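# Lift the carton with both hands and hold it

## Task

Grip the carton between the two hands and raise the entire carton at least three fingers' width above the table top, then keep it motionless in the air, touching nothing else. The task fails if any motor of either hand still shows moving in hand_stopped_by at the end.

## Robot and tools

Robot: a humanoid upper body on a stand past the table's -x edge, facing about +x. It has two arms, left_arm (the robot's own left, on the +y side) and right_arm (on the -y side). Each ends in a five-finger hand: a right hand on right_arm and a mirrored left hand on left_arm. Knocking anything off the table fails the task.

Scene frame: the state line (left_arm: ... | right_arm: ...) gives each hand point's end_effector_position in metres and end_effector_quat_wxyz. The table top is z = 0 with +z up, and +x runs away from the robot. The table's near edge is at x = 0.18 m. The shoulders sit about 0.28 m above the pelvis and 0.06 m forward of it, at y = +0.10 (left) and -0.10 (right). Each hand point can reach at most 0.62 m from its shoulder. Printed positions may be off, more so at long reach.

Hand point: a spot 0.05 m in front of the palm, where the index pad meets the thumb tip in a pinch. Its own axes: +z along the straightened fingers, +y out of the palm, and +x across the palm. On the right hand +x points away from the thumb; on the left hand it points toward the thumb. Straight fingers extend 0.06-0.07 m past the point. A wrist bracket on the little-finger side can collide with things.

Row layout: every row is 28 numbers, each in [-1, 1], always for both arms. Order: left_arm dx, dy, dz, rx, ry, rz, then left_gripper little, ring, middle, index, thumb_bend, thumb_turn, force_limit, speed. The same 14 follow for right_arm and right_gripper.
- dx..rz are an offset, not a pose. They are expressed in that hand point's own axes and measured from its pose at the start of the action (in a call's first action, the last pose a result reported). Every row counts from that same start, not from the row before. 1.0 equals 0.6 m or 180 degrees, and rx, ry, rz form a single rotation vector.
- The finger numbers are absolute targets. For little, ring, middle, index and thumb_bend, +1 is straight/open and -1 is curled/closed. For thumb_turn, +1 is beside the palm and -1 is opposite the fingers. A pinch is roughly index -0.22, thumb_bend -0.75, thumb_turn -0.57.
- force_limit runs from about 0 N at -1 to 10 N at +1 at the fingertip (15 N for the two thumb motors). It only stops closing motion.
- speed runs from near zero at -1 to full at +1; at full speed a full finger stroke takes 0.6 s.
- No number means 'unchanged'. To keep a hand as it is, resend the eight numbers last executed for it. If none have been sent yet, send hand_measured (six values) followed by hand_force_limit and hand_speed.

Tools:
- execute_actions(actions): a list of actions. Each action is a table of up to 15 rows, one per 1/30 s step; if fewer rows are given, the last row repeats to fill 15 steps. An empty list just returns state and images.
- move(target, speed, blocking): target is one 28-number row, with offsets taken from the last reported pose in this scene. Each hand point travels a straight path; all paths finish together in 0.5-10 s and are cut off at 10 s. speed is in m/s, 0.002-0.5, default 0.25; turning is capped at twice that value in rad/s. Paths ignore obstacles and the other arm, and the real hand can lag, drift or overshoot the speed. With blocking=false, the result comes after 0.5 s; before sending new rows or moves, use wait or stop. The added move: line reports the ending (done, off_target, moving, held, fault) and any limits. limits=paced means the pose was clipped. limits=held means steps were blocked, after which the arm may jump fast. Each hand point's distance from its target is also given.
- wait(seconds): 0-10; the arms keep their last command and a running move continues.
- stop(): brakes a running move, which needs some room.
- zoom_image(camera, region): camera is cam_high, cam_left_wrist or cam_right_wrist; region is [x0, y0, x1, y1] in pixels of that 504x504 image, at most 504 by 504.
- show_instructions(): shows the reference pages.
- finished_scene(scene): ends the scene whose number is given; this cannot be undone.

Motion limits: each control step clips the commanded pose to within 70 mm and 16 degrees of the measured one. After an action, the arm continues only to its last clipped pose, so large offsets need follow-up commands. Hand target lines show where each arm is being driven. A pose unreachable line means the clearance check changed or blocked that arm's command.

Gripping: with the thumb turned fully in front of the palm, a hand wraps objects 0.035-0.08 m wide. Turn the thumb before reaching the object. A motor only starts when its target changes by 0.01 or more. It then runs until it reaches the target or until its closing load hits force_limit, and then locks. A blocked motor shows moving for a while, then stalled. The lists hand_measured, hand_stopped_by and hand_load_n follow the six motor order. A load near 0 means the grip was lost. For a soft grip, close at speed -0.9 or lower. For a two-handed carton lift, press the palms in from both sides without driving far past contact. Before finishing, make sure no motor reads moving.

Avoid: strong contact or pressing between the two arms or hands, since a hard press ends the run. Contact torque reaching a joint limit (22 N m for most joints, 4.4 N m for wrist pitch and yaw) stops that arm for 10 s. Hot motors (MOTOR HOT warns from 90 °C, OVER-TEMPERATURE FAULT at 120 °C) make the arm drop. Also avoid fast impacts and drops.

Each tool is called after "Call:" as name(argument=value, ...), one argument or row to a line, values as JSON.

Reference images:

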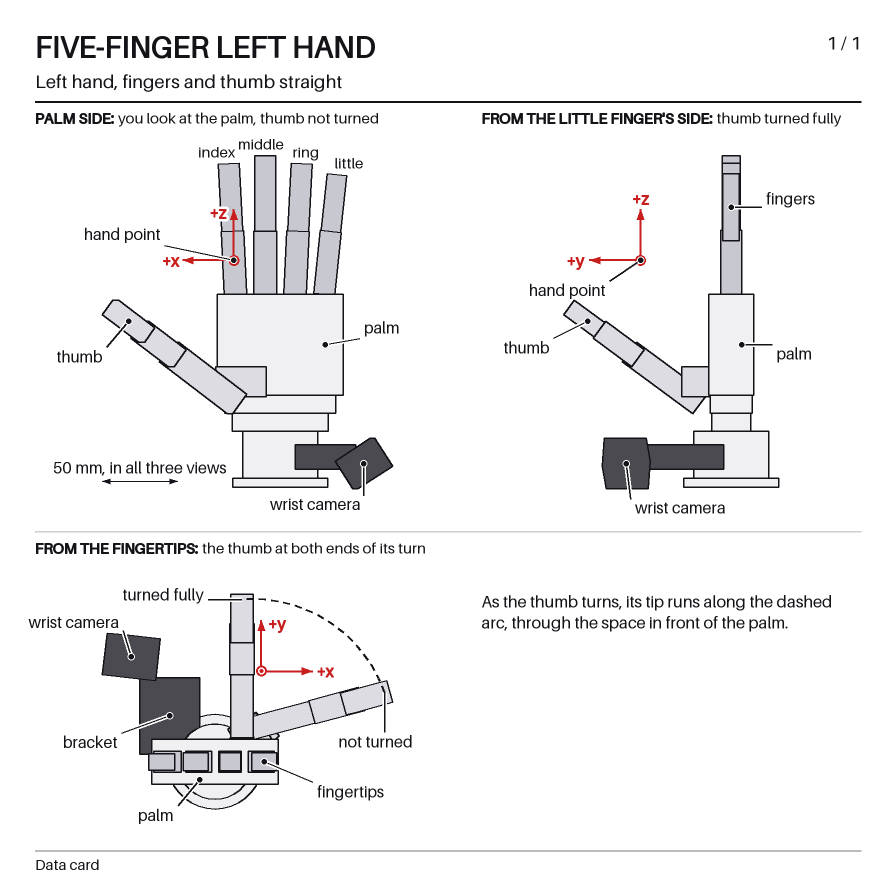

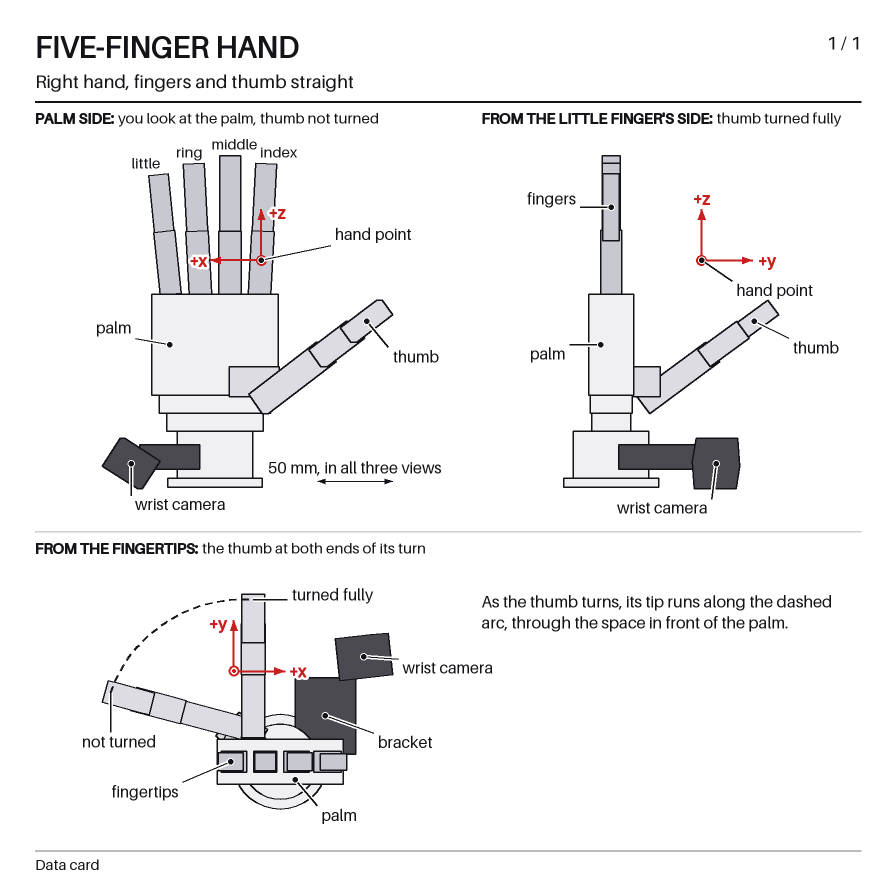

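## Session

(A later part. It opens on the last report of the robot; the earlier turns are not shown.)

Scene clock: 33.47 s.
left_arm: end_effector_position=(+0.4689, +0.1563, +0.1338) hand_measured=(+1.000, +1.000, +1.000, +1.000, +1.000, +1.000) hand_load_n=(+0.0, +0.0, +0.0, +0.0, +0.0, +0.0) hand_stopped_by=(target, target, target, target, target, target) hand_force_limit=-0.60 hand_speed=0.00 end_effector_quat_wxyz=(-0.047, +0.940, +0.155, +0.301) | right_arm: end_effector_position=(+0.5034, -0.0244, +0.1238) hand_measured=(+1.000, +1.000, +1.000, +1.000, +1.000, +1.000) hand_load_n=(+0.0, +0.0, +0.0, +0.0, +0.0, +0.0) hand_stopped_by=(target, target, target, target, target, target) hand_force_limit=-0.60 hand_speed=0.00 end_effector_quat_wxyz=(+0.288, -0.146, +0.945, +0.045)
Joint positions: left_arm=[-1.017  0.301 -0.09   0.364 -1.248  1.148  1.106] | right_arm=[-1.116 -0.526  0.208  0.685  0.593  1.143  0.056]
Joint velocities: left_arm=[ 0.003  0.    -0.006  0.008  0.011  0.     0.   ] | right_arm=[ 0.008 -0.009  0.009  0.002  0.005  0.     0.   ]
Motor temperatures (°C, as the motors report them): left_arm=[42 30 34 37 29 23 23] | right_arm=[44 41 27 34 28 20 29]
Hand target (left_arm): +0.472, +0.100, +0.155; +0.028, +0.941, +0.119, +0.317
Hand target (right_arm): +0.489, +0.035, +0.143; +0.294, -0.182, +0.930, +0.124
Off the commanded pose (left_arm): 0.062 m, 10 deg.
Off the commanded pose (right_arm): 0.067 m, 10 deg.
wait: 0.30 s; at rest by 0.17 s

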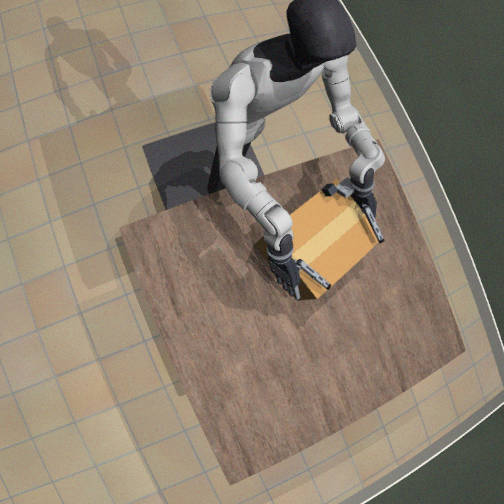

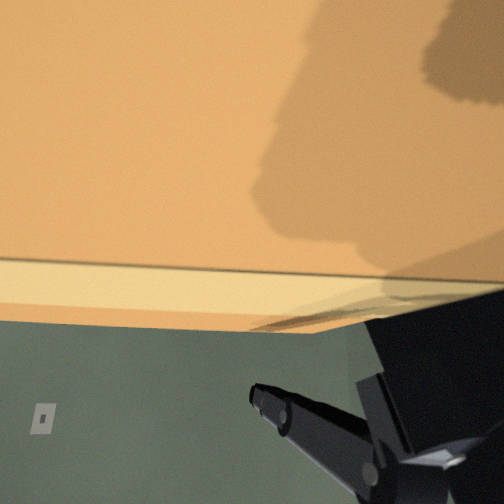

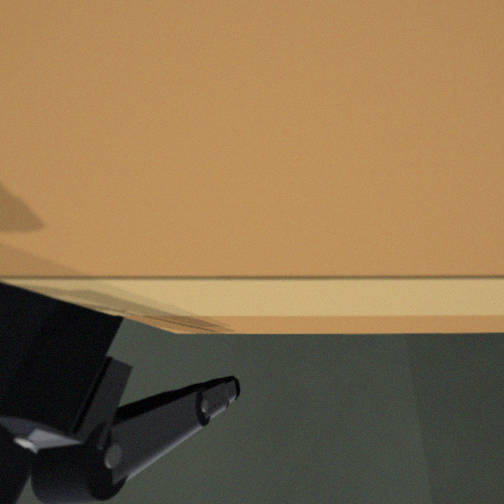

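Call:
execute_actions(
  actions=[
    [[0.001,0.096,-0.043,-0.055,0.005,0.008,1,1,1,1,1,1,-0.6,0,-0.026,0.105,-0.023,-0.056,-0.015,-0.008,1,1,1,1,1,1,-0.6,0],[0.002,0.097,-0.044,-0.055,0.005,0.008,1,1,1,1,1,1,-0.6,0,-0.027,0.105,-0.024,-0.056,-0.016,-0.008,1,1,1,1,1,1,-0.6,0],[0.003,0.097,-0.044,-0.055,0.006,0.008,1,1,1,1,1,1,-0.6,0,-0.028,0.105,-0.024,-0.056,-0.016,-0.008,1,1,1,1,1,1,-0.6,0],[0.004,0.098,-0.045,-0.055,0.006,0.008,1,1,1,1,1,1,-0.6,0,-0.029,0.105,-0.025,-0.056,-0.017,-0.008,1,1,1,1,1,1,-0.6,0],[0.005,0.098,-0.046,-0.055,0.007,0.008,1,1,1,1,1,1,-0.6,0,-0.030,0.105,-0.026,-0.056,-0.018,-0.008,1,1,1,1,1,1,-0.6,0],[0.006,0.098,-0.046,-0.055,0.007,0.008,1,1,1,1,1,1,-0.6,0,-0.031,0.105,-0.026,-0.056,-0.018,-0.008,1,1,1,1,1,1,-0.6,0],[0.007,0.098,-0.047,-0.055,0.008,0.008,1,1,1,1,1,1,-0.6,0,-0.032,0.105,-0.027,-0.056,-0.019,-0.008,1,1,1,1,1,1,-0.6,0],[0.008,0.098,-0.048,-0.055,0.008,0.008,1,1,1,1,1,1,-0.6,0,-0.033,0.104,-0.028,-0.056,-0.020,-0.008,1,1,1,1,1,1,-0.6,0],[0.009,0.098,-0.048,-0.055,0.009,0.008,1,1,1,1,1,1,-0.6,0,-0.035,0.104,-0.028,-0.056,-0.020,-0.008,1,1,1,1,1,1,-0.6,0],[0.010,0.098,-0.049,-0.055,0.009,0.008,1,1,1,1,1,1,-0.6,0,-0.036,0.104,-0.029,-0.056,-0.021,-0.008,1,1,1,1,1,1,-0.6,0],[0.011,0.098,-0.050,-0.055,0.010,0.008,1,1,1,1,1,1,-0.6,0,-0.037,0.104,-0.030,-0.056,-0.022,-0.008,1,1,1,1,1,1,-0.6,0],[0.012,0.098,-0.051,-0.055,0.010,0.008,1,1,1,1,1,1,-0.6,0,-0.038,0.104,-0.031,-0.056,-0.023,-0.008,1,1,1,1,1,1,-0.6,0],[0.013,0.098,-0.052,-0.055,0.011,0.008,1,1,1,1,1,1,-0.6,0,-0.040,0.104,-0.032,-0.056,-0.024,-0.008,1,1,1,1,1,1,-0.6,0]],
  ],
)

Call:
wait(
  seconds=0.3,
)

Scene clock: 34.57 s.
left_arm: end_effector_position=(+0.4767, +0.1505, +0.1584) hand_measured=(+1.000, +1.000, +1.000, +1.000, +1.000, +1.000) hand_load_n=(+0.0, +0.0, +0.0, +0.0, +0.0, +0.0) hand_stopped_by=(target, target, target, target, target, target) hand_force_limit=-0.60 hand_speed=0.00 end_effector_quat_wxyz=(-0.037, +0.931, +0.153, +0.328) | right_arm: end_effector_position=(+0.5032, -0.0314, +0.1273) hand_measured=(+1.000, +1.000, +1.000, +1.000, +1.000, +1.000) hand_load_n=(+0.0, +0.0, +0.0, +0.0, +0.0, +0.0) hand_stopped_by=(target, target, target, target, target, target) hand_force_limit=-0.60 hand_speed=0.00 end_effector_quat_wxyz=(+0.293, -0.142, +0.944, +0.050)
Joint positions: left_arm=[-1.042  0.285 -0.056  0.316 -1.248  1.168  1.126] | right_arm=[-1.088 -0.541  0.171  0.644  0.564  1.156  0.087]
Joint velocities: left_arm=[ 0.002 -0.003  0.043  0.003  0.017  0.001  0.05 ] | right_arm=[ 0.008 -0.08  -0.189 -0.114  0.005 -0.101  0.304]
Motor temperatures (°C, as the motors report them): left_arm=[42 30 34 37 30 23 23] | right_arm=[45 42 27 34 28 20 30]
Hand target (left_arm): +0.473, +0.098, +0.164; +0.029, +0.938, +0.116, +0.326
Hand target (right_arm): +0.492, +0.029, +0.151; +0.308, -0.182, +0.925, +0.129
Off the commanded pose (left_arm): 0.054 m, 9 deg.
Off the commanded pose (right_arm): 0.075 m, 11 deg; position clipped at the last step of the last action.

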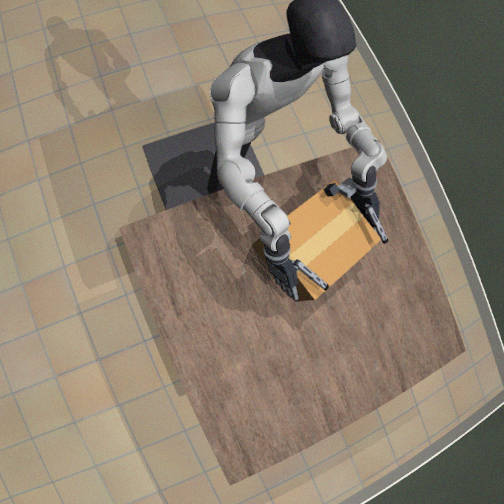

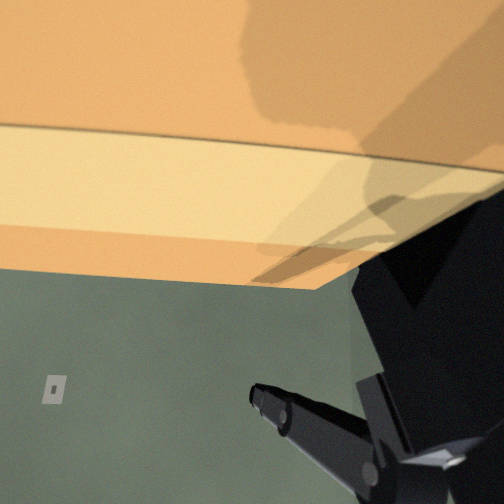

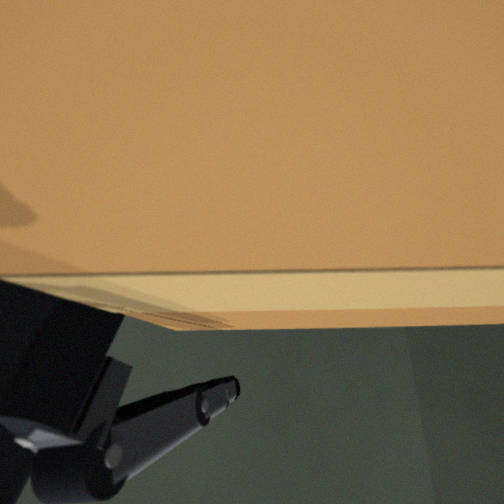

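Scene clock: 34.87 s.
left_arm: end_effector_position=(+0.4768, +0.1517, +0.1580) hand_measured=(+1.000, +1.000, +1.000, +1.000, +1.000, +1.000) hand_load_n=(+0.0, +0.0, +0.0, +0.0, +0.0, +0.0) hand_stopped_by=(target, target, target, target, target, target) hand_force_limit=-0.60 hand_speed=0.00 end_effector_quat_wxyz=(-0.041, +0.931, +0.155, +0.328) | right_arm: end_effector_position=(+0.5057, -0.0298, +0.1326) hand_measured=(+1.000, +1.000, +1.000, +1.000, +1.000, +1.000) hand_load_n=(+0.0, +0.0, +0.0, +0.0, +0.0, +0.0) hand_stopped_by=(target, target, target, target, target, target) hand_force_limit=-0.60 hand_speed=0.00 end_effector_quat_wxyz=(+0.302, -0.146, +0.941, +0.051)
Joint positions: left_arm=[-1.041  0.279 -0.053  0.316 -1.241  1.166  1.135] | right_arm=[-1.091 -0.543  0.168  0.634  0.557  1.151  0.093]
Joint velocities: left_arm=[ 0.    -0.031 -0.032 -0.008  0.057  0.001  0.045] | right_arm=[ 0.14   0.017  0.    -0.015 -0.006 -0.061  0.   ]
Motor temperatures (°C, as the motors report them): left_arm=[42 30 34 37 30 23 24] | right_arm=[46 42 27 34 28 20 30]
Hand target (left_arm): +0.473, +0.098, +0.164; +0.029, +0.938, +0.116, +0.326
Hand target (right_arm): +0.492, +0.029, +0.151; +0.308, -0.182, +0.925, +0.129
Off the commanded pose (left_arm): 0.055 m, 9 deg.
Off the commanded pose (right_arm): 0.072 m, 10 deg; position clipped at the last step of the last action.
wait: 0.30 s; no rest

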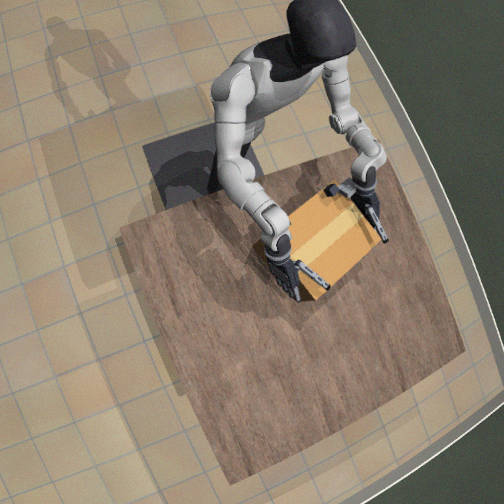

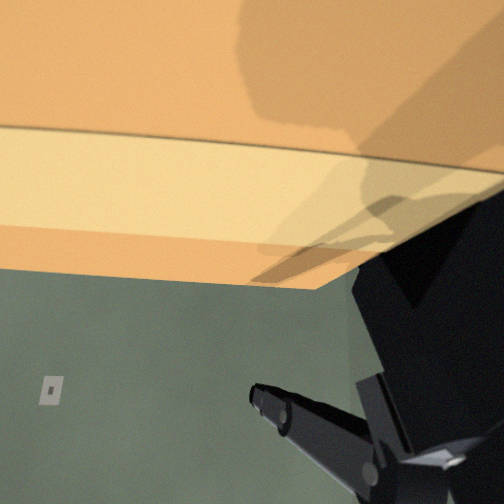

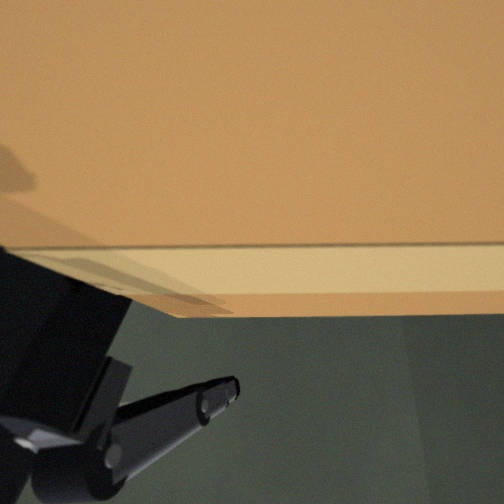

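Call:
move(
  target=[-0.096,-0.017,-0.056,0,0.01,0,1,1,1,1,1,1,-0.6,0,0.079,-0.017,-0.061,0,-0.01,0,1,1,1,1,1,1,-0.6,0],
  speed=0.15,
)

Call:
move(
  target=[-0.011,0.008,0.013,0,0.026,0,1,1,1,1,1,1,-0.6,0,0,0.008,0,0,-0.042,0,1,1,1,1,1,1,-0.6,0],
  speed=0.15,
)

Call:
zoom_image(
  camera="cam_high",
  region=[240, 140, 410, 320],
)

Scene clock: 38.87 s.
left_arm: end_effector_position=(+0.4095, +0.1433, +0.1442) hand_measured=(+1.000, +1.000, +1.000, +1.000, +1.000, +1.000) hand_load_n=(+0.0, +0.0, +0.0, +0.0, +0.0, +0.0) hand_stopped_by=(target, target, target, target, target, target) hand_force_limit=-0.60 hand_speed=0.00 end_effector_quat_wxyz=(-0.051, +0.927, +0.150, +0.339) | right_arm: end_effector_position=(+0.4524, -0.0622, +0.1351) hand_measured=(+1.000, +1.000, +1.000, +1.000, +1.000, +1.000) hand_load_n=(+0.0, +0.0, +0.0, +0.0, +0.0, +0.0) hand_stopped_by=(target, target, target, target, target, target) hand_force_limit=-0.60 hand_speed=0.00 end_effector_quat_wxyz=(+0.318, -0.148, +0.935, +0.047)
Joint positions: left_arm=[-0.69   0.222 -0.019 -0.188 -1.464  1.245  1.473] | right_arm=[-0.715 -0.628 -0.043  0.038  0.704  1.372 -0.046]
Joint velocities: left_arm=[-0.002  0.006  0.017 -0.006  0.012  0.     0.001] | right_arm=[-0.002 -0.018 -0.017  0.002  0.003  0.002  0.   ]
Motor temperatures (°C, as the motors report them): left_arm=[43 30 34 37 30 23 24] | right_arm=[47 42 27 35 28 20 30]
Hand target (left_arm): +0.410, +0.142, +0.146; -0.049, +0.927, +0.150, +0.340
Hand target (right_arm): +0.452, -0.061, +0.136; +0.318, -0.148, +0.935, +0.048
Off the commanded pose (left_arm): 0.005 m, 1 deg.
Off the commanded pose (right_arm): 0.004 m, 1 deg.
move: off_target (left_arm, right_arm)

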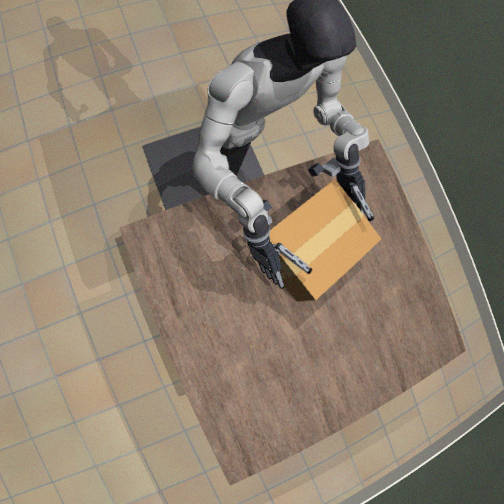

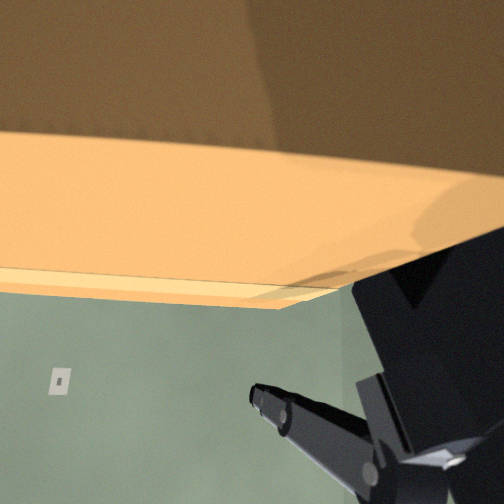

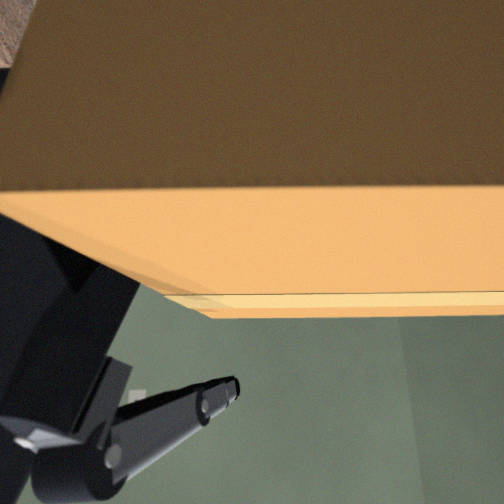

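Scene clock: 39.60 s.
left_arm: end_effector_position=(+0.4109, +0.1388, +0.1334) hand_measured=(+1.000, +1.000, +1.000, +1.000, +1.000, +1.000) hand_load_n=(+0.0, +0.0, +0.0, +0.0, +0.0, +0.0) hand_stopped_by=(target, target, target, target, target, target) hand_force_limit=-0.60 hand_speed=0.00 end_effector_quat_wxyz=(-0.058, +0.913, +0.147, +0.375) | right_arm: end_effector_position=(+0.4512, -0.0593, +0.1349) hand_measured=(+1.000, +1.000, +1.000, +1.000, +1.000, +1.000) hand_load_n=(+0.0, +0.0, +0.0, +0.0, +0.0, +0.0) hand_stopped_by=(target, target, target, target, target, target) hand_force_limit=-0.60 hand_speed=0.00 end_effector_quat_wxyz=(+0.377, -0.142, +0.913, +0.057)
Joint positions: left_arm=[-0.597  0.249 -0.14  -0.244 -1.224  1.107  1.253] | right_arm=[-0.564 -0.599 -0.051 -0.063  0.688  1.184 -0.054]
Joint velocities: left_arm=[ 0.006  0.     0.008 -0.008  0.015 -0.008 -0.006] | right_arm=[-0.003 -0.009  0.005  0.005 -0.005 -0.011 -0.004]
Motor temperatures (°C, as the motors report them): left_arm=[43 30 34 37 30 23 24] | right_arm=[47 42 27 35 28 20 30]
Hand target (left_arm): +0.411, +0.139, +0.134; -0.059, +0.913, +0.146, +0.377
Hand target (right_arm): +0.452, -0.059, +0.135; +0.379, -0.143, +0.913, +0.054
Off the commanded pose (left_arm): 0.001 m, 0 deg.
Off the commanded pose (right_arm): 0.002 m, 0 deg.
move: done

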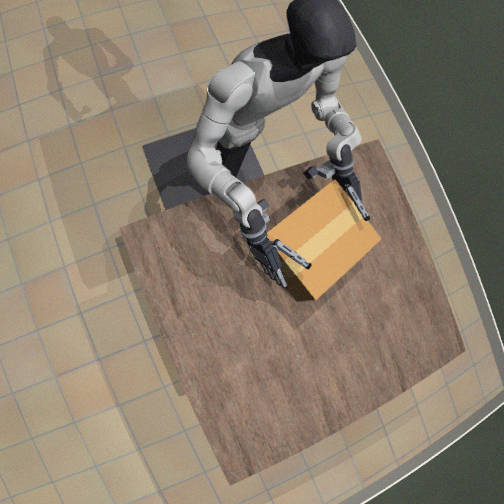

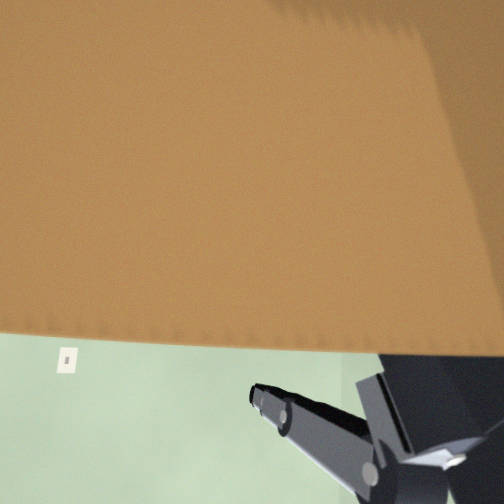

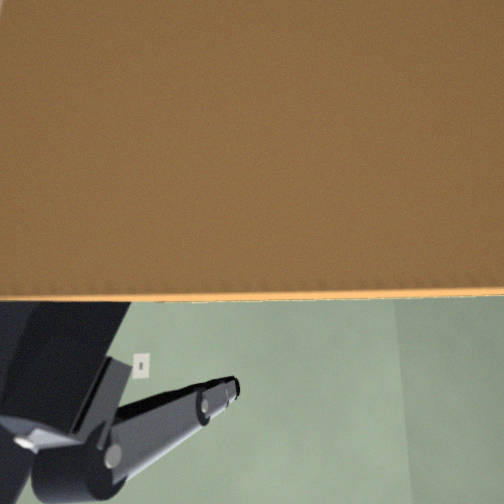

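Region (240, 140, 410, 320) of cam_high's 504x504 image, scaled by 2.800, with more detail than that image has.

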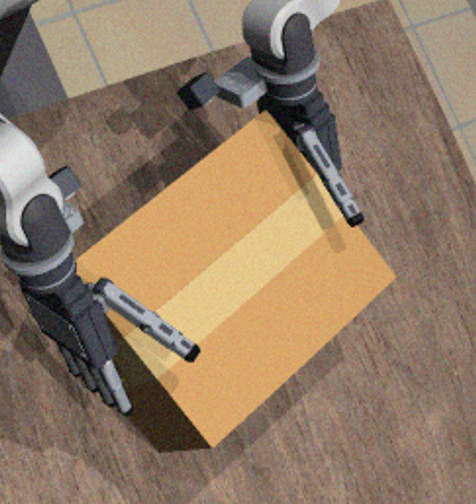

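Call:
move(
  target=[0,0.11,-0.036,-0.058,0,0.008,1,1,1,1,1,1,-0.6,0,0,0.12,-0.016,-0.054,0,-0.002,1,1,1,1,1,1,-0.6,0],
  speed=0.08,
)

Scene clock: 41.23 s.
left_arm: end_effector_position=(+0.4130, +0.1338, +0.1332) hand_measured=(+1.000, +1.000, +1.000, +1.000, +1.000, +1.000) hand_load_n=(+0.0, +0.0, +0.0, +0.0, +0.0, +0.0) hand_stopped_by=(target, target, target, target, target, target) hand_force_limit=-0.60 hand_speed=0.00 end_effector_quat_wxyz=(-0.066, +0.913, +0.145, +0.375) | right_arm: end_effector_position=(+0.4467, -0.0538, +0.1332) hand_measured=(+1.000, +1.000, +1.000, +1.000, +1.000, +1.000) hand_load_n=(+0.0, +0.0, +0.0, +0.0, +0.0, +0.0) hand_stopped_by=(target, target, target, target, target, target) hand_force_limit=-0.60 hand_speed=0.00 end_effector_quat_wxyz=(+0.374, -0.137, +0.916, +0.039)
Joint positions: left_arm=[-0.612  0.216 -0.15  -0.23  -1.196  1.114  1.273] | right_arm=[-0.561 -0.53  -0.08  -0.137  0.658  1.269 -0.128]
Joint velocities: left_arm=[-0.002  0.003  0.     0.     0.014  0.008  0.001] | right_arm=[ 0.014  0.029 -0.014 -0.02  -0.048  0.026  0.024]
Motor temperatures (°C, as the motors report them): left_arm=[43 30 34 37 30 23 24] | right_arm=[47 42 27 35 28 20 30]
Hand target (left_arm): +0.411, +0.074, +0.151; +0.021, +0.918, +0.100, +0.384
Hand target (right_arm): +0.421, +0.003, +0.142; +0.362, -0.178, +0.905, +0.132
Off the commanded pose (left_arm): 0.065 m, 11 deg.
Off the commanded pose (right_arm): 0.066 m, 12 deg.
move: off_target (left_arm, right_arm)

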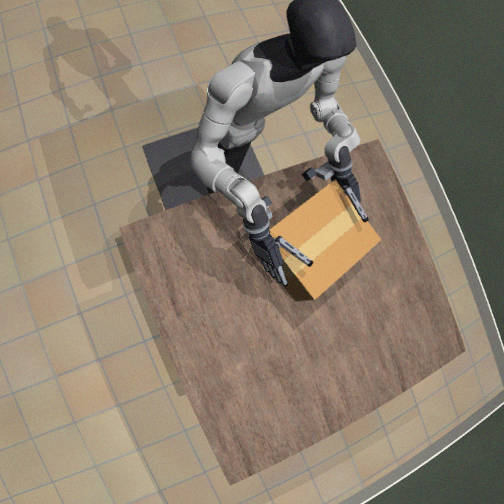

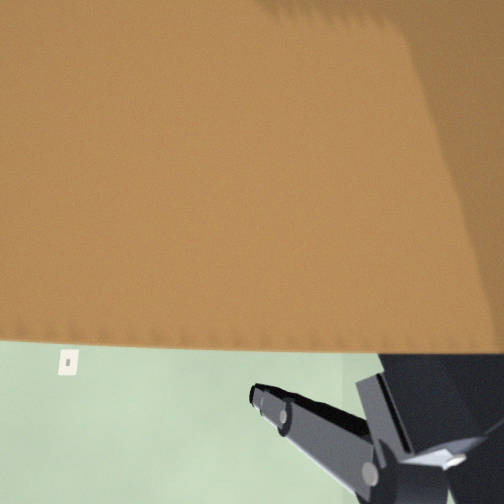

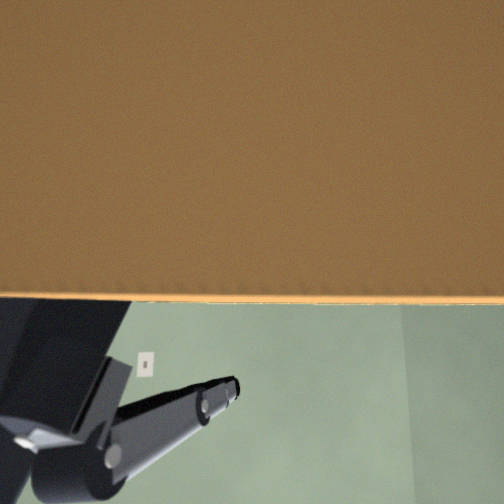

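Call:
execute_actions(
  actions=[
    [[-0.002,0.096,-0.045,-0.064,0,0.008,1,1,1,1,1,1,-0.6,0,-0.002,0.104,-0.024,-0.066,0,-0.002,1,1,1,1,1,1,-0.6,0],[-0.002,0.096,-0.045,-0.065,0,0.008,1,1,1,1,1,1,-0.6,0,-0.002,0.104,-0.025,-0.068,0,-0.002,1,1,1,1,1,1,-0.6,0],[-0.002,0.096,-0.045,-0.066,0,0.008,1,1,1,1,1,1,-0.6,0,-0.002,0.104,-0.026,-0.070,0,-0.002,1,1,1,1,1,1,-0.6,0],[-0.002,0.096,-0.045,-0.068,0,0.008,1,1,1,1,1,1,-0.6,0,-0.002,0.104,-0.027,-0.072,0,-0.002,1,1,1,1,1,1,-0.6,0],[-0.002,0.096,-0.045,-0.069,0,0.008,1,1,1,1,1,1,-0.6,0,-0.002,0.104,-0.028,-0.073,0,-0.002,1,1,1,1,1,1,-0.6,0],[0,0.096,-0.046,-0.069,0,0.008,1,1,1,1,1,1,-0.6,0,-0.004,0.104,-0.029,-0.073,0,-0.002,1,1,1,1,1,1,-0.6,0],[0.001,0.096,-0.047,-0.069,0,0.008,1,1,1,1,1,1,-0.6,0,-0.006,0.104,-0.030,-0.073,0,-0.002,1,1,1,1,1,1,-0.6,0],[0.003,0.096,-0.048,-0.069,0,0.008,1,1,1,1,1,1,-0.6,0,-0.008,0.104,-0.032,-0.073,0,-0.002,1,1,1,1,1,1,-0.6,0],[0.004,0.096,-0.049,-0.069,0,0.008,1,1,1,1,1,1,-0.6,0,-0.010,0.104,-0.033,-0.073,0,-0.002,1,1,1,1,1,1,-0.6,0],[0.006,0.096,-0.050,-0.069,0,0.008,1,1,1,1,1,1,-0.6,0,-0.012,0.104,-0.034,-0.073,0,-0.002,1,1,1,1,1,1,-0.6,0],[0.007,0.096,-0.051,-0.069,0,0.008,1,1,1,1,1,1,-0.6,0,-0.014,0.104,-0.035,-0.073,0,-0.002,1,1,1,1,1,1,-0.6,0],[0.009,0.096,-0.052,-0.069,0,0.008,1,1,1,1,1,1,-0.6,0,-0.016,0.104,-0.037,-0.073,0,-0.002,1,1,1,1,1,1,-0.6,0],[0.010,0.096,-0.053,-0.069,0,0.008,1,1,1,1,1,1,-0.6,0,-0.018,0.104,-0.038,-0.073,0,-0.002,1,1,1,1,1,1,-0.6,0],[0.011,0.096,-0.054,-0.069,0,0.008,1,1,1,1,1,1,-0.6,0,-0.019,0.104,-0.039,-0.073,0,-0.002,1,1,1,1,1,1,-0.6,0],[0.012,0.096,-0.055,-0.069,0,0.008,1,1,1,1,1,1,-0.6,0,-0.020,0.104,-0.040,-0.073,0,-0.002,1,1,1,1,1,1,-0.6,0]],
  ],
)

Call:
wait(
  seconds=0.4,
)

Scene clock: 42.37 s.
left_arm: end_effector_position=(+0.4084, +0.1325, +0.1331) hand_measured=(+1.000, +1.000, +1.000, +1.000, +1.000, +1.000) hand_load_n=(+0.0, +0.0, +0.0, +0.0, +0.0, +0.0) hand_stopped_by=(target, target, target, target, target, target) hand_force_limit=-0.60 hand_speed=0.00 end_effector_quat_wxyz=(-0.058, +0.919, +0.136, +0.365) | right_arm: end_effector_position=(+0.4365, -0.0544, +0.1341) hand_measured=(+1.000, +1.000, +1.000, +1.000, +1.000, +1.000) hand_load_n=(+0.0, +0.0, +0.0, +0.0, +0.0, +0.0) hand_stopped_by=(target, target, target, target, target, target) hand_force_limit=-0.60 hand_speed=0.00 end_effector_quat_wxyz=(+0.349, -0.144, +0.925, +0.053)
Joint positions: left_arm=[-0.614  0.209 -0.107 -0.241 -1.24   1.18   1.289] | right_arm=[-0.576 -0.538 -0.118 -0.157  0.655  1.372 -0.074]
Joint velocities: left_arm=[-0.029 -0.064  0.124  0.    -0.127  0.184  0.175] | right_arm=[-0.043  0.046 -0.089 -0.058 -0.005  0.259  0.   ]
Motor temperatures (°C, as the motors report them): left_arm=[43 30 34 37 30 23 25] | right_arm=[47 42 27 35 28 20 31]
Hand target (left_arm): +0.409, +0.075, +0.162; +0.029, +0.917, +0.090, +0.387
Hand target (right_arm): +0.419, +0.001, +0.157; +0.356, -0.186, +0.905, +0.142
Off the commanded pose (left_arm): 0.066 m, 11 deg.
Off the commanded pose (right_arm): 0.065 m, 11 deg.

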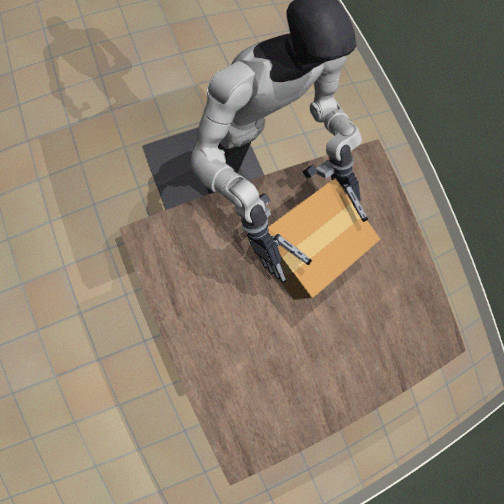

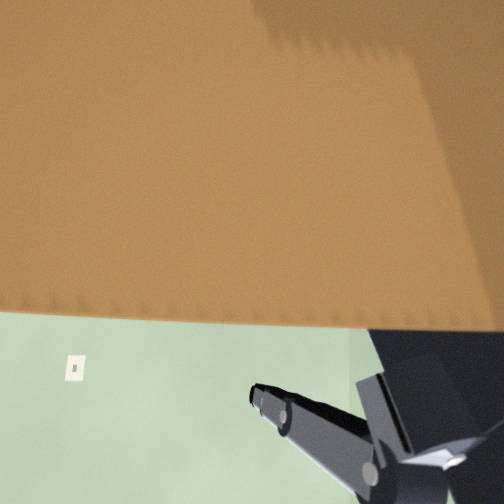

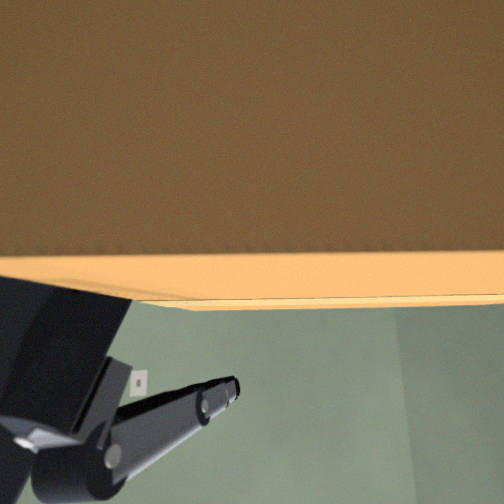

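Scene clock: 42.77 s.
left_arm: end_effector_position=(+0.4163, +0.1343, +0.1532) hand_measured=(+1.000, +1.000, +1.000, +1.000, +1.000, +1.000) hand_load_n=(+0.0, +0.0, +0.0, +0.0, +0.0, +0.0) hand_stopped_by=(target, target, target, target, target, target) hand_force_limit=-0.60 hand_speed=0.00 end_effector_quat_wxyz=(-0.056, +0.909, +0.142, +0.389) | right_arm: end_effector_position=(+0.4423, -0.0528, +0.1469) hand_measured=(+1.000, +1.000, +1.000, +1.000, +1.000, +1.000) hand_load_n=(+0.0, +0.0, +0.0, +0.0, +0.0, +0.0) hand_stopped_by=(target, target, target, target, target, target) hand_force_limit=-0.60 hand_speed=0.00 end_effector_quat_wxyz=(+0.365, -0.142, +0.919, +0.056)
Joint positions: left_arm=[-0.645  0.204 -0.088 -0.266 -1.248  1.182  1.31 ] | right_arm=[-0.595 -0.535 -0.139 -0.172  0.654  1.378 -0.073]
Joint velocities: left_arm=[-0.018 -0.023 -0.031  0.003  0.015  0.    -0.055] | right_arm=[ 0.109  0.006  0.109  0.084 -0.083  0.199 -0.088]
Motor temperatures (°C, as the motors report them): left_arm=[43 30 34 37 30 23 25] | right_arm=[47 42 27 35 28 21 31]
Hand target (left_arm): +0.409, +0.075, +0.162; +0.029, +0.917, +0.090, +0.387
Hand target (right_arm): +0.419, +0.001, +0.157; +0.356, -0.186, +0.905, +0.142
Off the commanded pose (left_arm): 0.062 m, 11 deg.
Off the commanded pose (right_arm): 0.062 m, 11 deg.
wait: 0.40 s; no rest

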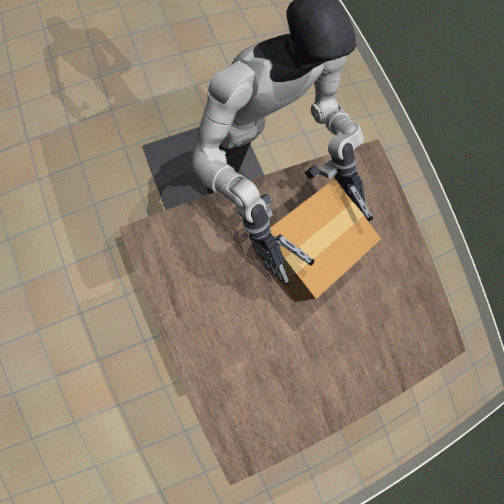

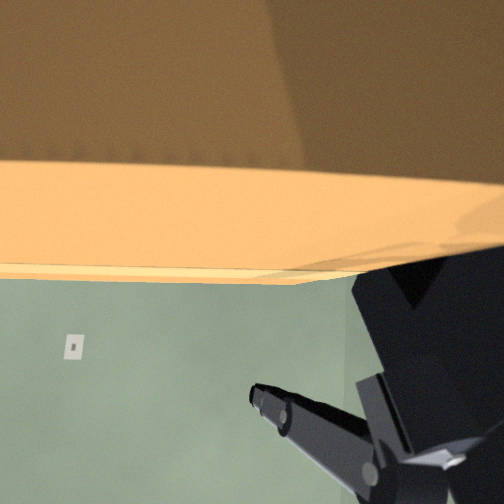

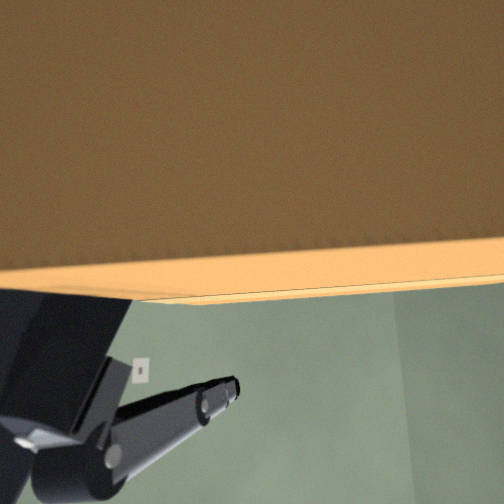

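Call:
execute_actions(
  actions=[],
)

Call:
zoom_image(
  camera="cam_high",
  region=[240, 140, 410, 320],
)

Scene clock: 43.03 s.
left_arm: end_effector_position=(+0.4159, +0.1310, +0.1531) hand_measured=(+1.000, +1.000, +1.000, +1.000, +1.000, +1.000) hand_load_n=(+0.0, +0.0, +0.0, +0.0, +0.0, +0.0) hand_stopped_by=(target, target, target, target, target, target) hand_force_limit=-0.60 hand_speed=0.00 end_effector_quat_wxyz=(-0.054, +0.910, +0.136, +0.389) | right_arm: end_effector_position=(+0.4360, -0.0575, +0.1338) hand_measured=(+1.000, +1.000, +1.000, +1.000, +1.000, +1.000) hand_load_n=(+0.0, +0.0, +0.0, +0.0, +0.0, +0.0) hand_stopped_by=(target, target, target, target, target, target) hand_force_limit=-0.60 hand_speed=0.00 end_effector_quat_wxyz=(+0.346, -0.140, +0.926, +0.050)
Joint positions: left_arm=[-0.647  0.202 -0.093 -0.266 -1.248  1.189  1.306] | right_arm=[-0.575 -0.535 -0.131 -0.163  0.65   1.39  -0.076]
Joint velocities: left_arm=[-0.005  0.014 -0.014 -0.005  0.011  0.     0.   ] | right_arm=[-0.005 -0.003  0.017 -0.011  0.003  0.     0.   ]
Motor temperatures (°C, as the motors report them): left_arm=[43 30 34 37 30 23 25] | right_arm=[47 42 27 35 28 21 32]
Hand target (left_arm): +0.409, +0.075, +0.162; +0.029, +0.917, +0.090, +0.387
Hand target (right_arm): +0.419, +0.001, +0.157; +0.356, -0.186, +0.905, +0.142
Off the commanded pose (left_arm): 0.058 m, 11 deg.
Off the commanded pose (right_arm): 0.068 m, 12 deg.

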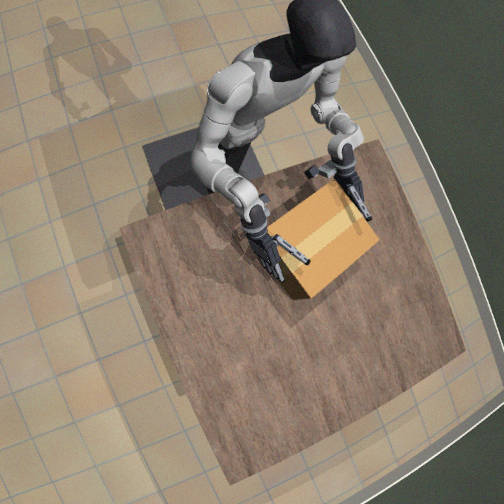

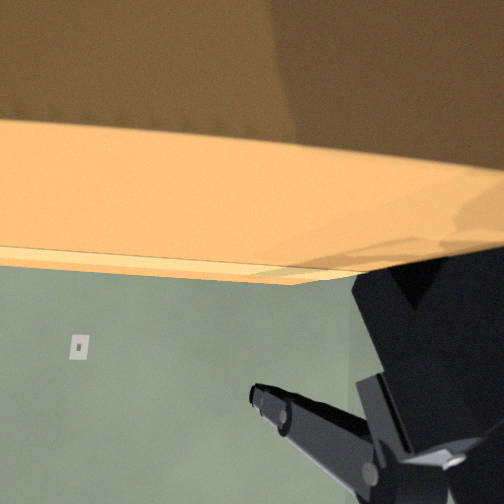

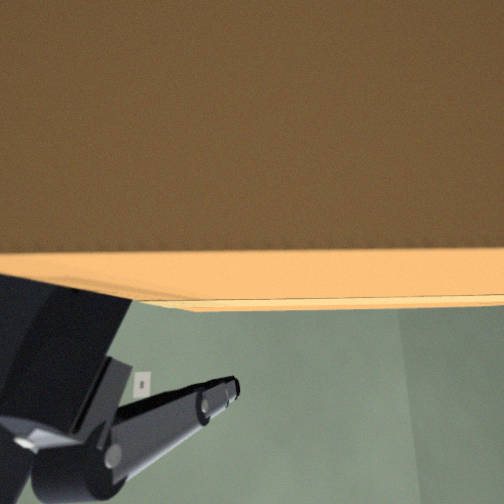

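Region (240, 140, 410, 320) of cam_high's 504x504 image, scaled by 2.800, with more detail than that image has.

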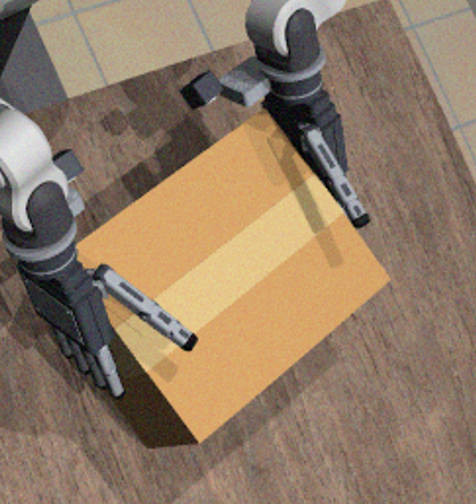

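Call:
move(
  target=[-0.057,-0.035,0.0095,-0.0106,0.0487,0.0118,0.9,0.9,0.9,0.9,1,1,-0.7,-0.8,0.042,-0.031,-0.006,0.0119,-0.078,0.0126,0.9,0.9,0.9,0.9,1,1,-0.7,-0.8],
  speed=0.15,
)

Call:
move(
  target=[0,0.005,0,-0.004,0,0,0.4,0.4,0.4,0.4,1,1,-0.75,-0.85,0,0.005,0,-0.004,0,0,0.4,0.4,0.4,0.4,1,1,-0.75,-0.85],
  speed=0.05,
)

Scene clock: 47.27 s.
left_arm: end_effector_position=(+0.3914, +0.1461, +0.1255) hand_measured=(+0.900, +0.900, +0.900, +0.900, +1.000, +1.000) hand_load_n=(+0.0, +0.0, +0.0, +0.0, +0.0, +0.0) hand_stopped_by=(target, target, target, target, target, target) hand_force_limit=-0.70 hand_speed=-0.80 end_effector_quat_wxyz=(-0.059, +0.880, +0.103, +0.460) | right_arm: end_effector_position=(+0.4234, -0.0865, +0.1213) hand_measured=(+0.900, +0.900, +0.900, +0.900, +1.000, +1.000) hand_load_n=(+0.0, +0.0, +0.0, +0.0, +0.0, +0.0) hand_stopped_by=(target, target, target, target, target, target) hand_force_limit=-0.70 hand_speed=-0.80 end_effector_quat_wxyz=(+0.459, -0.103, +0.881, +0.052)
Joint positions: left_arm=[-0.35   0.416 -0.297 -0.389 -0.901  0.834  0.882] | right_arm=[-0.191 -0.504 -0.119 -0.227  0.551  0.828 -0.001]
Joint velocities: left_arm=[ 0.005  0.005 -0.006  0.008 -0.002 -0.006  0.   ] | right_arm=[-0.006 -0.006  0.003 -0.006 -0.008 -0.01   0.   ]
Motor temperatures (°C, as the motors report them): left_arm=[42 30 34 37 30 23 26] | right_arm=[47 41 27 35 28 21 33]
Hand target (left_arm): +0.392, +0.146, +0.126; -0.060, +0.879, +0.101, +0.461
Hand target (right_arm): +0.423, -0.086, +0.121; +0.459, -0.104, +0.881, +0.052
Off the commanded pose (left_arm): 0.001 m, 1 deg.
Off the commanded pose (right_arm): 0.006 m, 1 deg.
move: off_target (right_arm)

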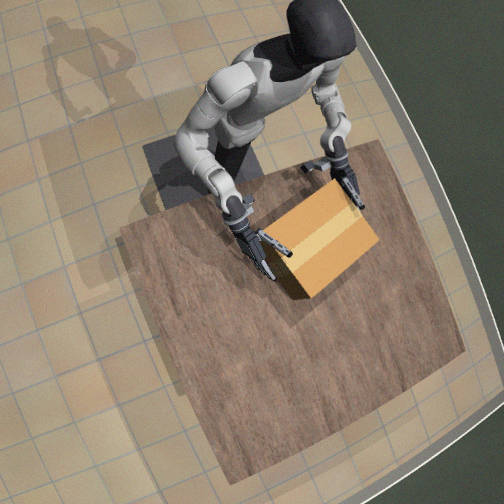

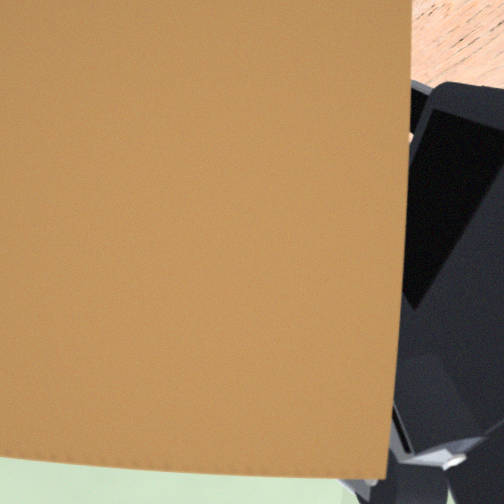

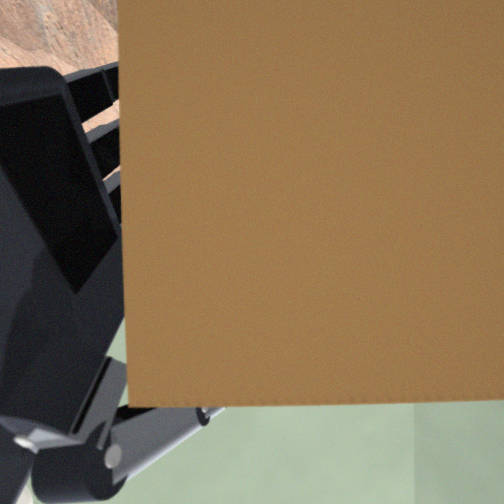

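Scene clock: 49.30 s.
left_arm: end_effector_position=(+0.3919, +0.1488, +0.1239) hand_measured=(+0.460, +0.552, +0.652, +0.560, +1.000, +1.000) hand_load_n=(+1.0, +0.5, +0.0, +0.5, +0.0, +0.0) hand_stopped_by=(force, force, force, force, target, target) hand_force_limit=-0.75 hand_speed=-0.85 end_effector_quat_wxyz=(-0.063, +0.880, +0.103, +0.459) | right_arm: end_effector_position=(+0.4230, -0.0857, +0.1207) hand_measured=(+0.502, +0.602, +0.652, +0.618, +1.000, +1.000) hand_load_n=(+1.0, +0.0, +0.0, +0.0, +0.0, +0.0) hand_stopped_by=(force, force, force, force, target, target) hand_force_limit=-0.75 hand_speed=-0.85 end_effector_quat_wxyz=(+0.457, -0.104, +0.881, +0.054)
Joint positions: left_arm=[-0.35   0.419 -0.295 -0.381 -0.896  0.832  0.877] | right_arm=[-0.192 -0.505 -0.118 -0.224  0.551  0.826  0.005]
Joint velocities: left_arm=[0.009 0.    0.003 0.    0.021 0.    0.   ] | right_arm=[-0.003 -0.009  0.003 -0.002  0.011  0.     0.   ]
Motor temperatures (°C, as the motors report them): left_arm=[42 30 34 37 30 23 25] | right_arm=[46 42 27 35 28 21 31]
Hand target (left_arm): +0.392, +0.143, +0.126; -0.053, +0.881, +0.100, +0.460
Hand target (right_arm): +0.423, -0.084, +0.121; +0.458, -0.106, +0.881, +0.058
Off the commanded pose (left_arm): 0.006 m, 1 deg.
Off the commanded pose (right_arm): 0.002 m, 0 deg.
move: off_target (left_arm)

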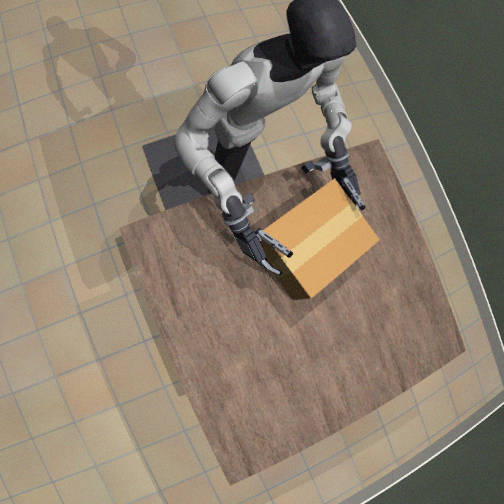

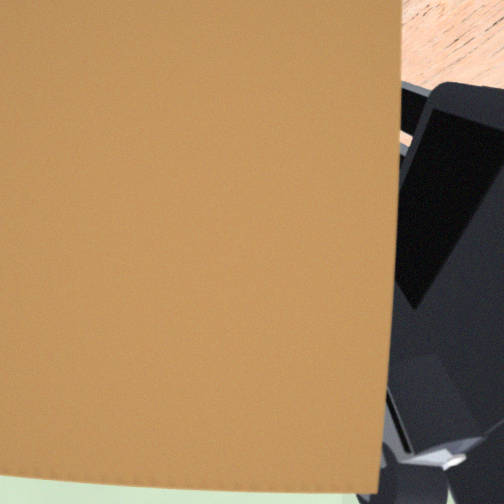

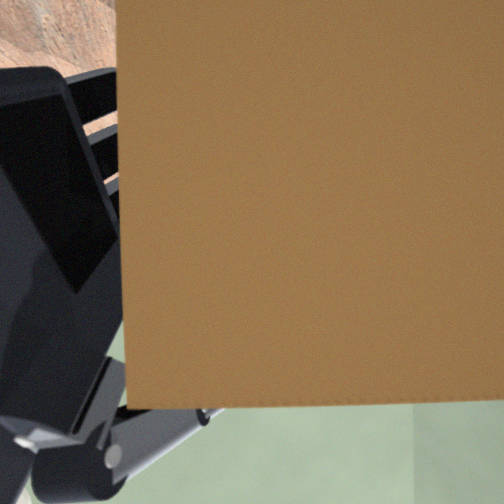

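Call:
move(
  target=[0,0.092,-0.024,-0.059,0,0,0.4,0.4,0.4,0.4,1,1,-0.75,-0.85,0,0.092,-0.018,-0.059,0,0,0.4,0.4,0.4,0.4,1,1,-0.75,-0.85],
  speed=0.1,
)

Scene clock: 50.57 s.
left_arm: end_effector_position=(+0.3942, +0.1475, +0.1230) hand_measured=(+0.460, +0.552, +0.652, +0.560, +1.000, +1.000) hand_load_n=(+2.0, +3.0, +0.0, +3.0, +0.0, +0.0) hand_stopped_by=(force, force, force, force, target, target) hand_force_limit=-0.75 hand_speed=-0.85 end_effector_quat_wxyz=(-0.069, +0.879, +0.091, +0.463) | right_arm: end_effector_position=(+0.4200, -0.0849, +0.1211) hand_measured=(+0.502, +0.602, +0.652, +0.618, +1.000, +1.000) hand_load_n=(+0.0, +1.0, +1.5, +8.5, +0.0, +0.0) hand_stopped_by=(force, force, force, force, target, target) hand_force_limit=-0.75 hand_speed=-0.85 end_effector_quat_wxyz=(+0.455, -0.117, +0.881, +0.051)
Joint positions: left_arm=[-0.361  0.424 -0.311 -0.366 -0.866  0.827  0.858] | right_arm=[-0.187 -0.524 -0.11  -0.239  0.55   0.835  0.013]
Joint velocities: left_arm=[ 0.006  0.    -0.005 -0.002  0.012  0.    -0.004] | right_arm=[ 0.002 -0.003 -0.002  0.008  0.     0.001  0.   ]
Motor temperatures (°C, as the motors report them): left_arm=[41 30 34 37 30 23 25] | right_arm=[45 41 27 35 28 21 32]
Hand target (left_arm): +0.390, +0.095, +0.134; +0.019, +0.883, +0.061, +0.465
Hand target (right_arm): +0.400, -0.037, +0.128; +0.445, -0.147, +0.873, +0.135
Off the commanded pose (left_arm): 0.056 m, 11 deg.
Off the commanded pose (right_arm): 0.054 m, 10 deg.
move: off_target (left_arm, right_arm)

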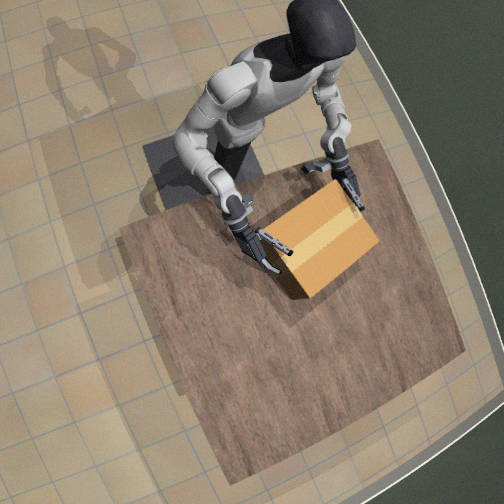

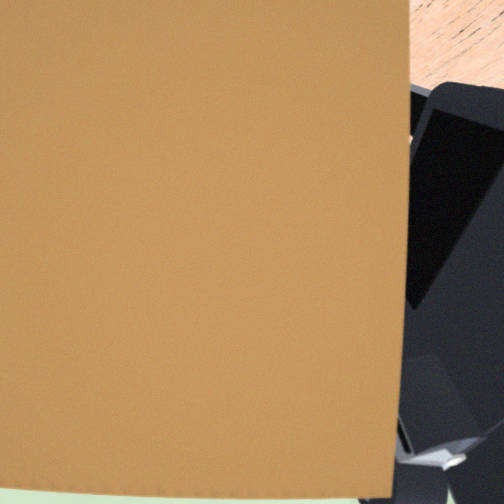

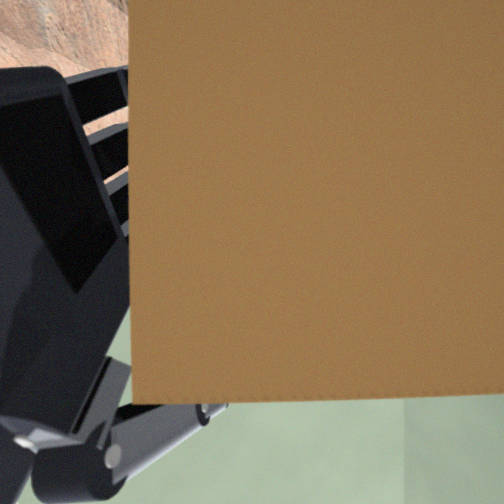

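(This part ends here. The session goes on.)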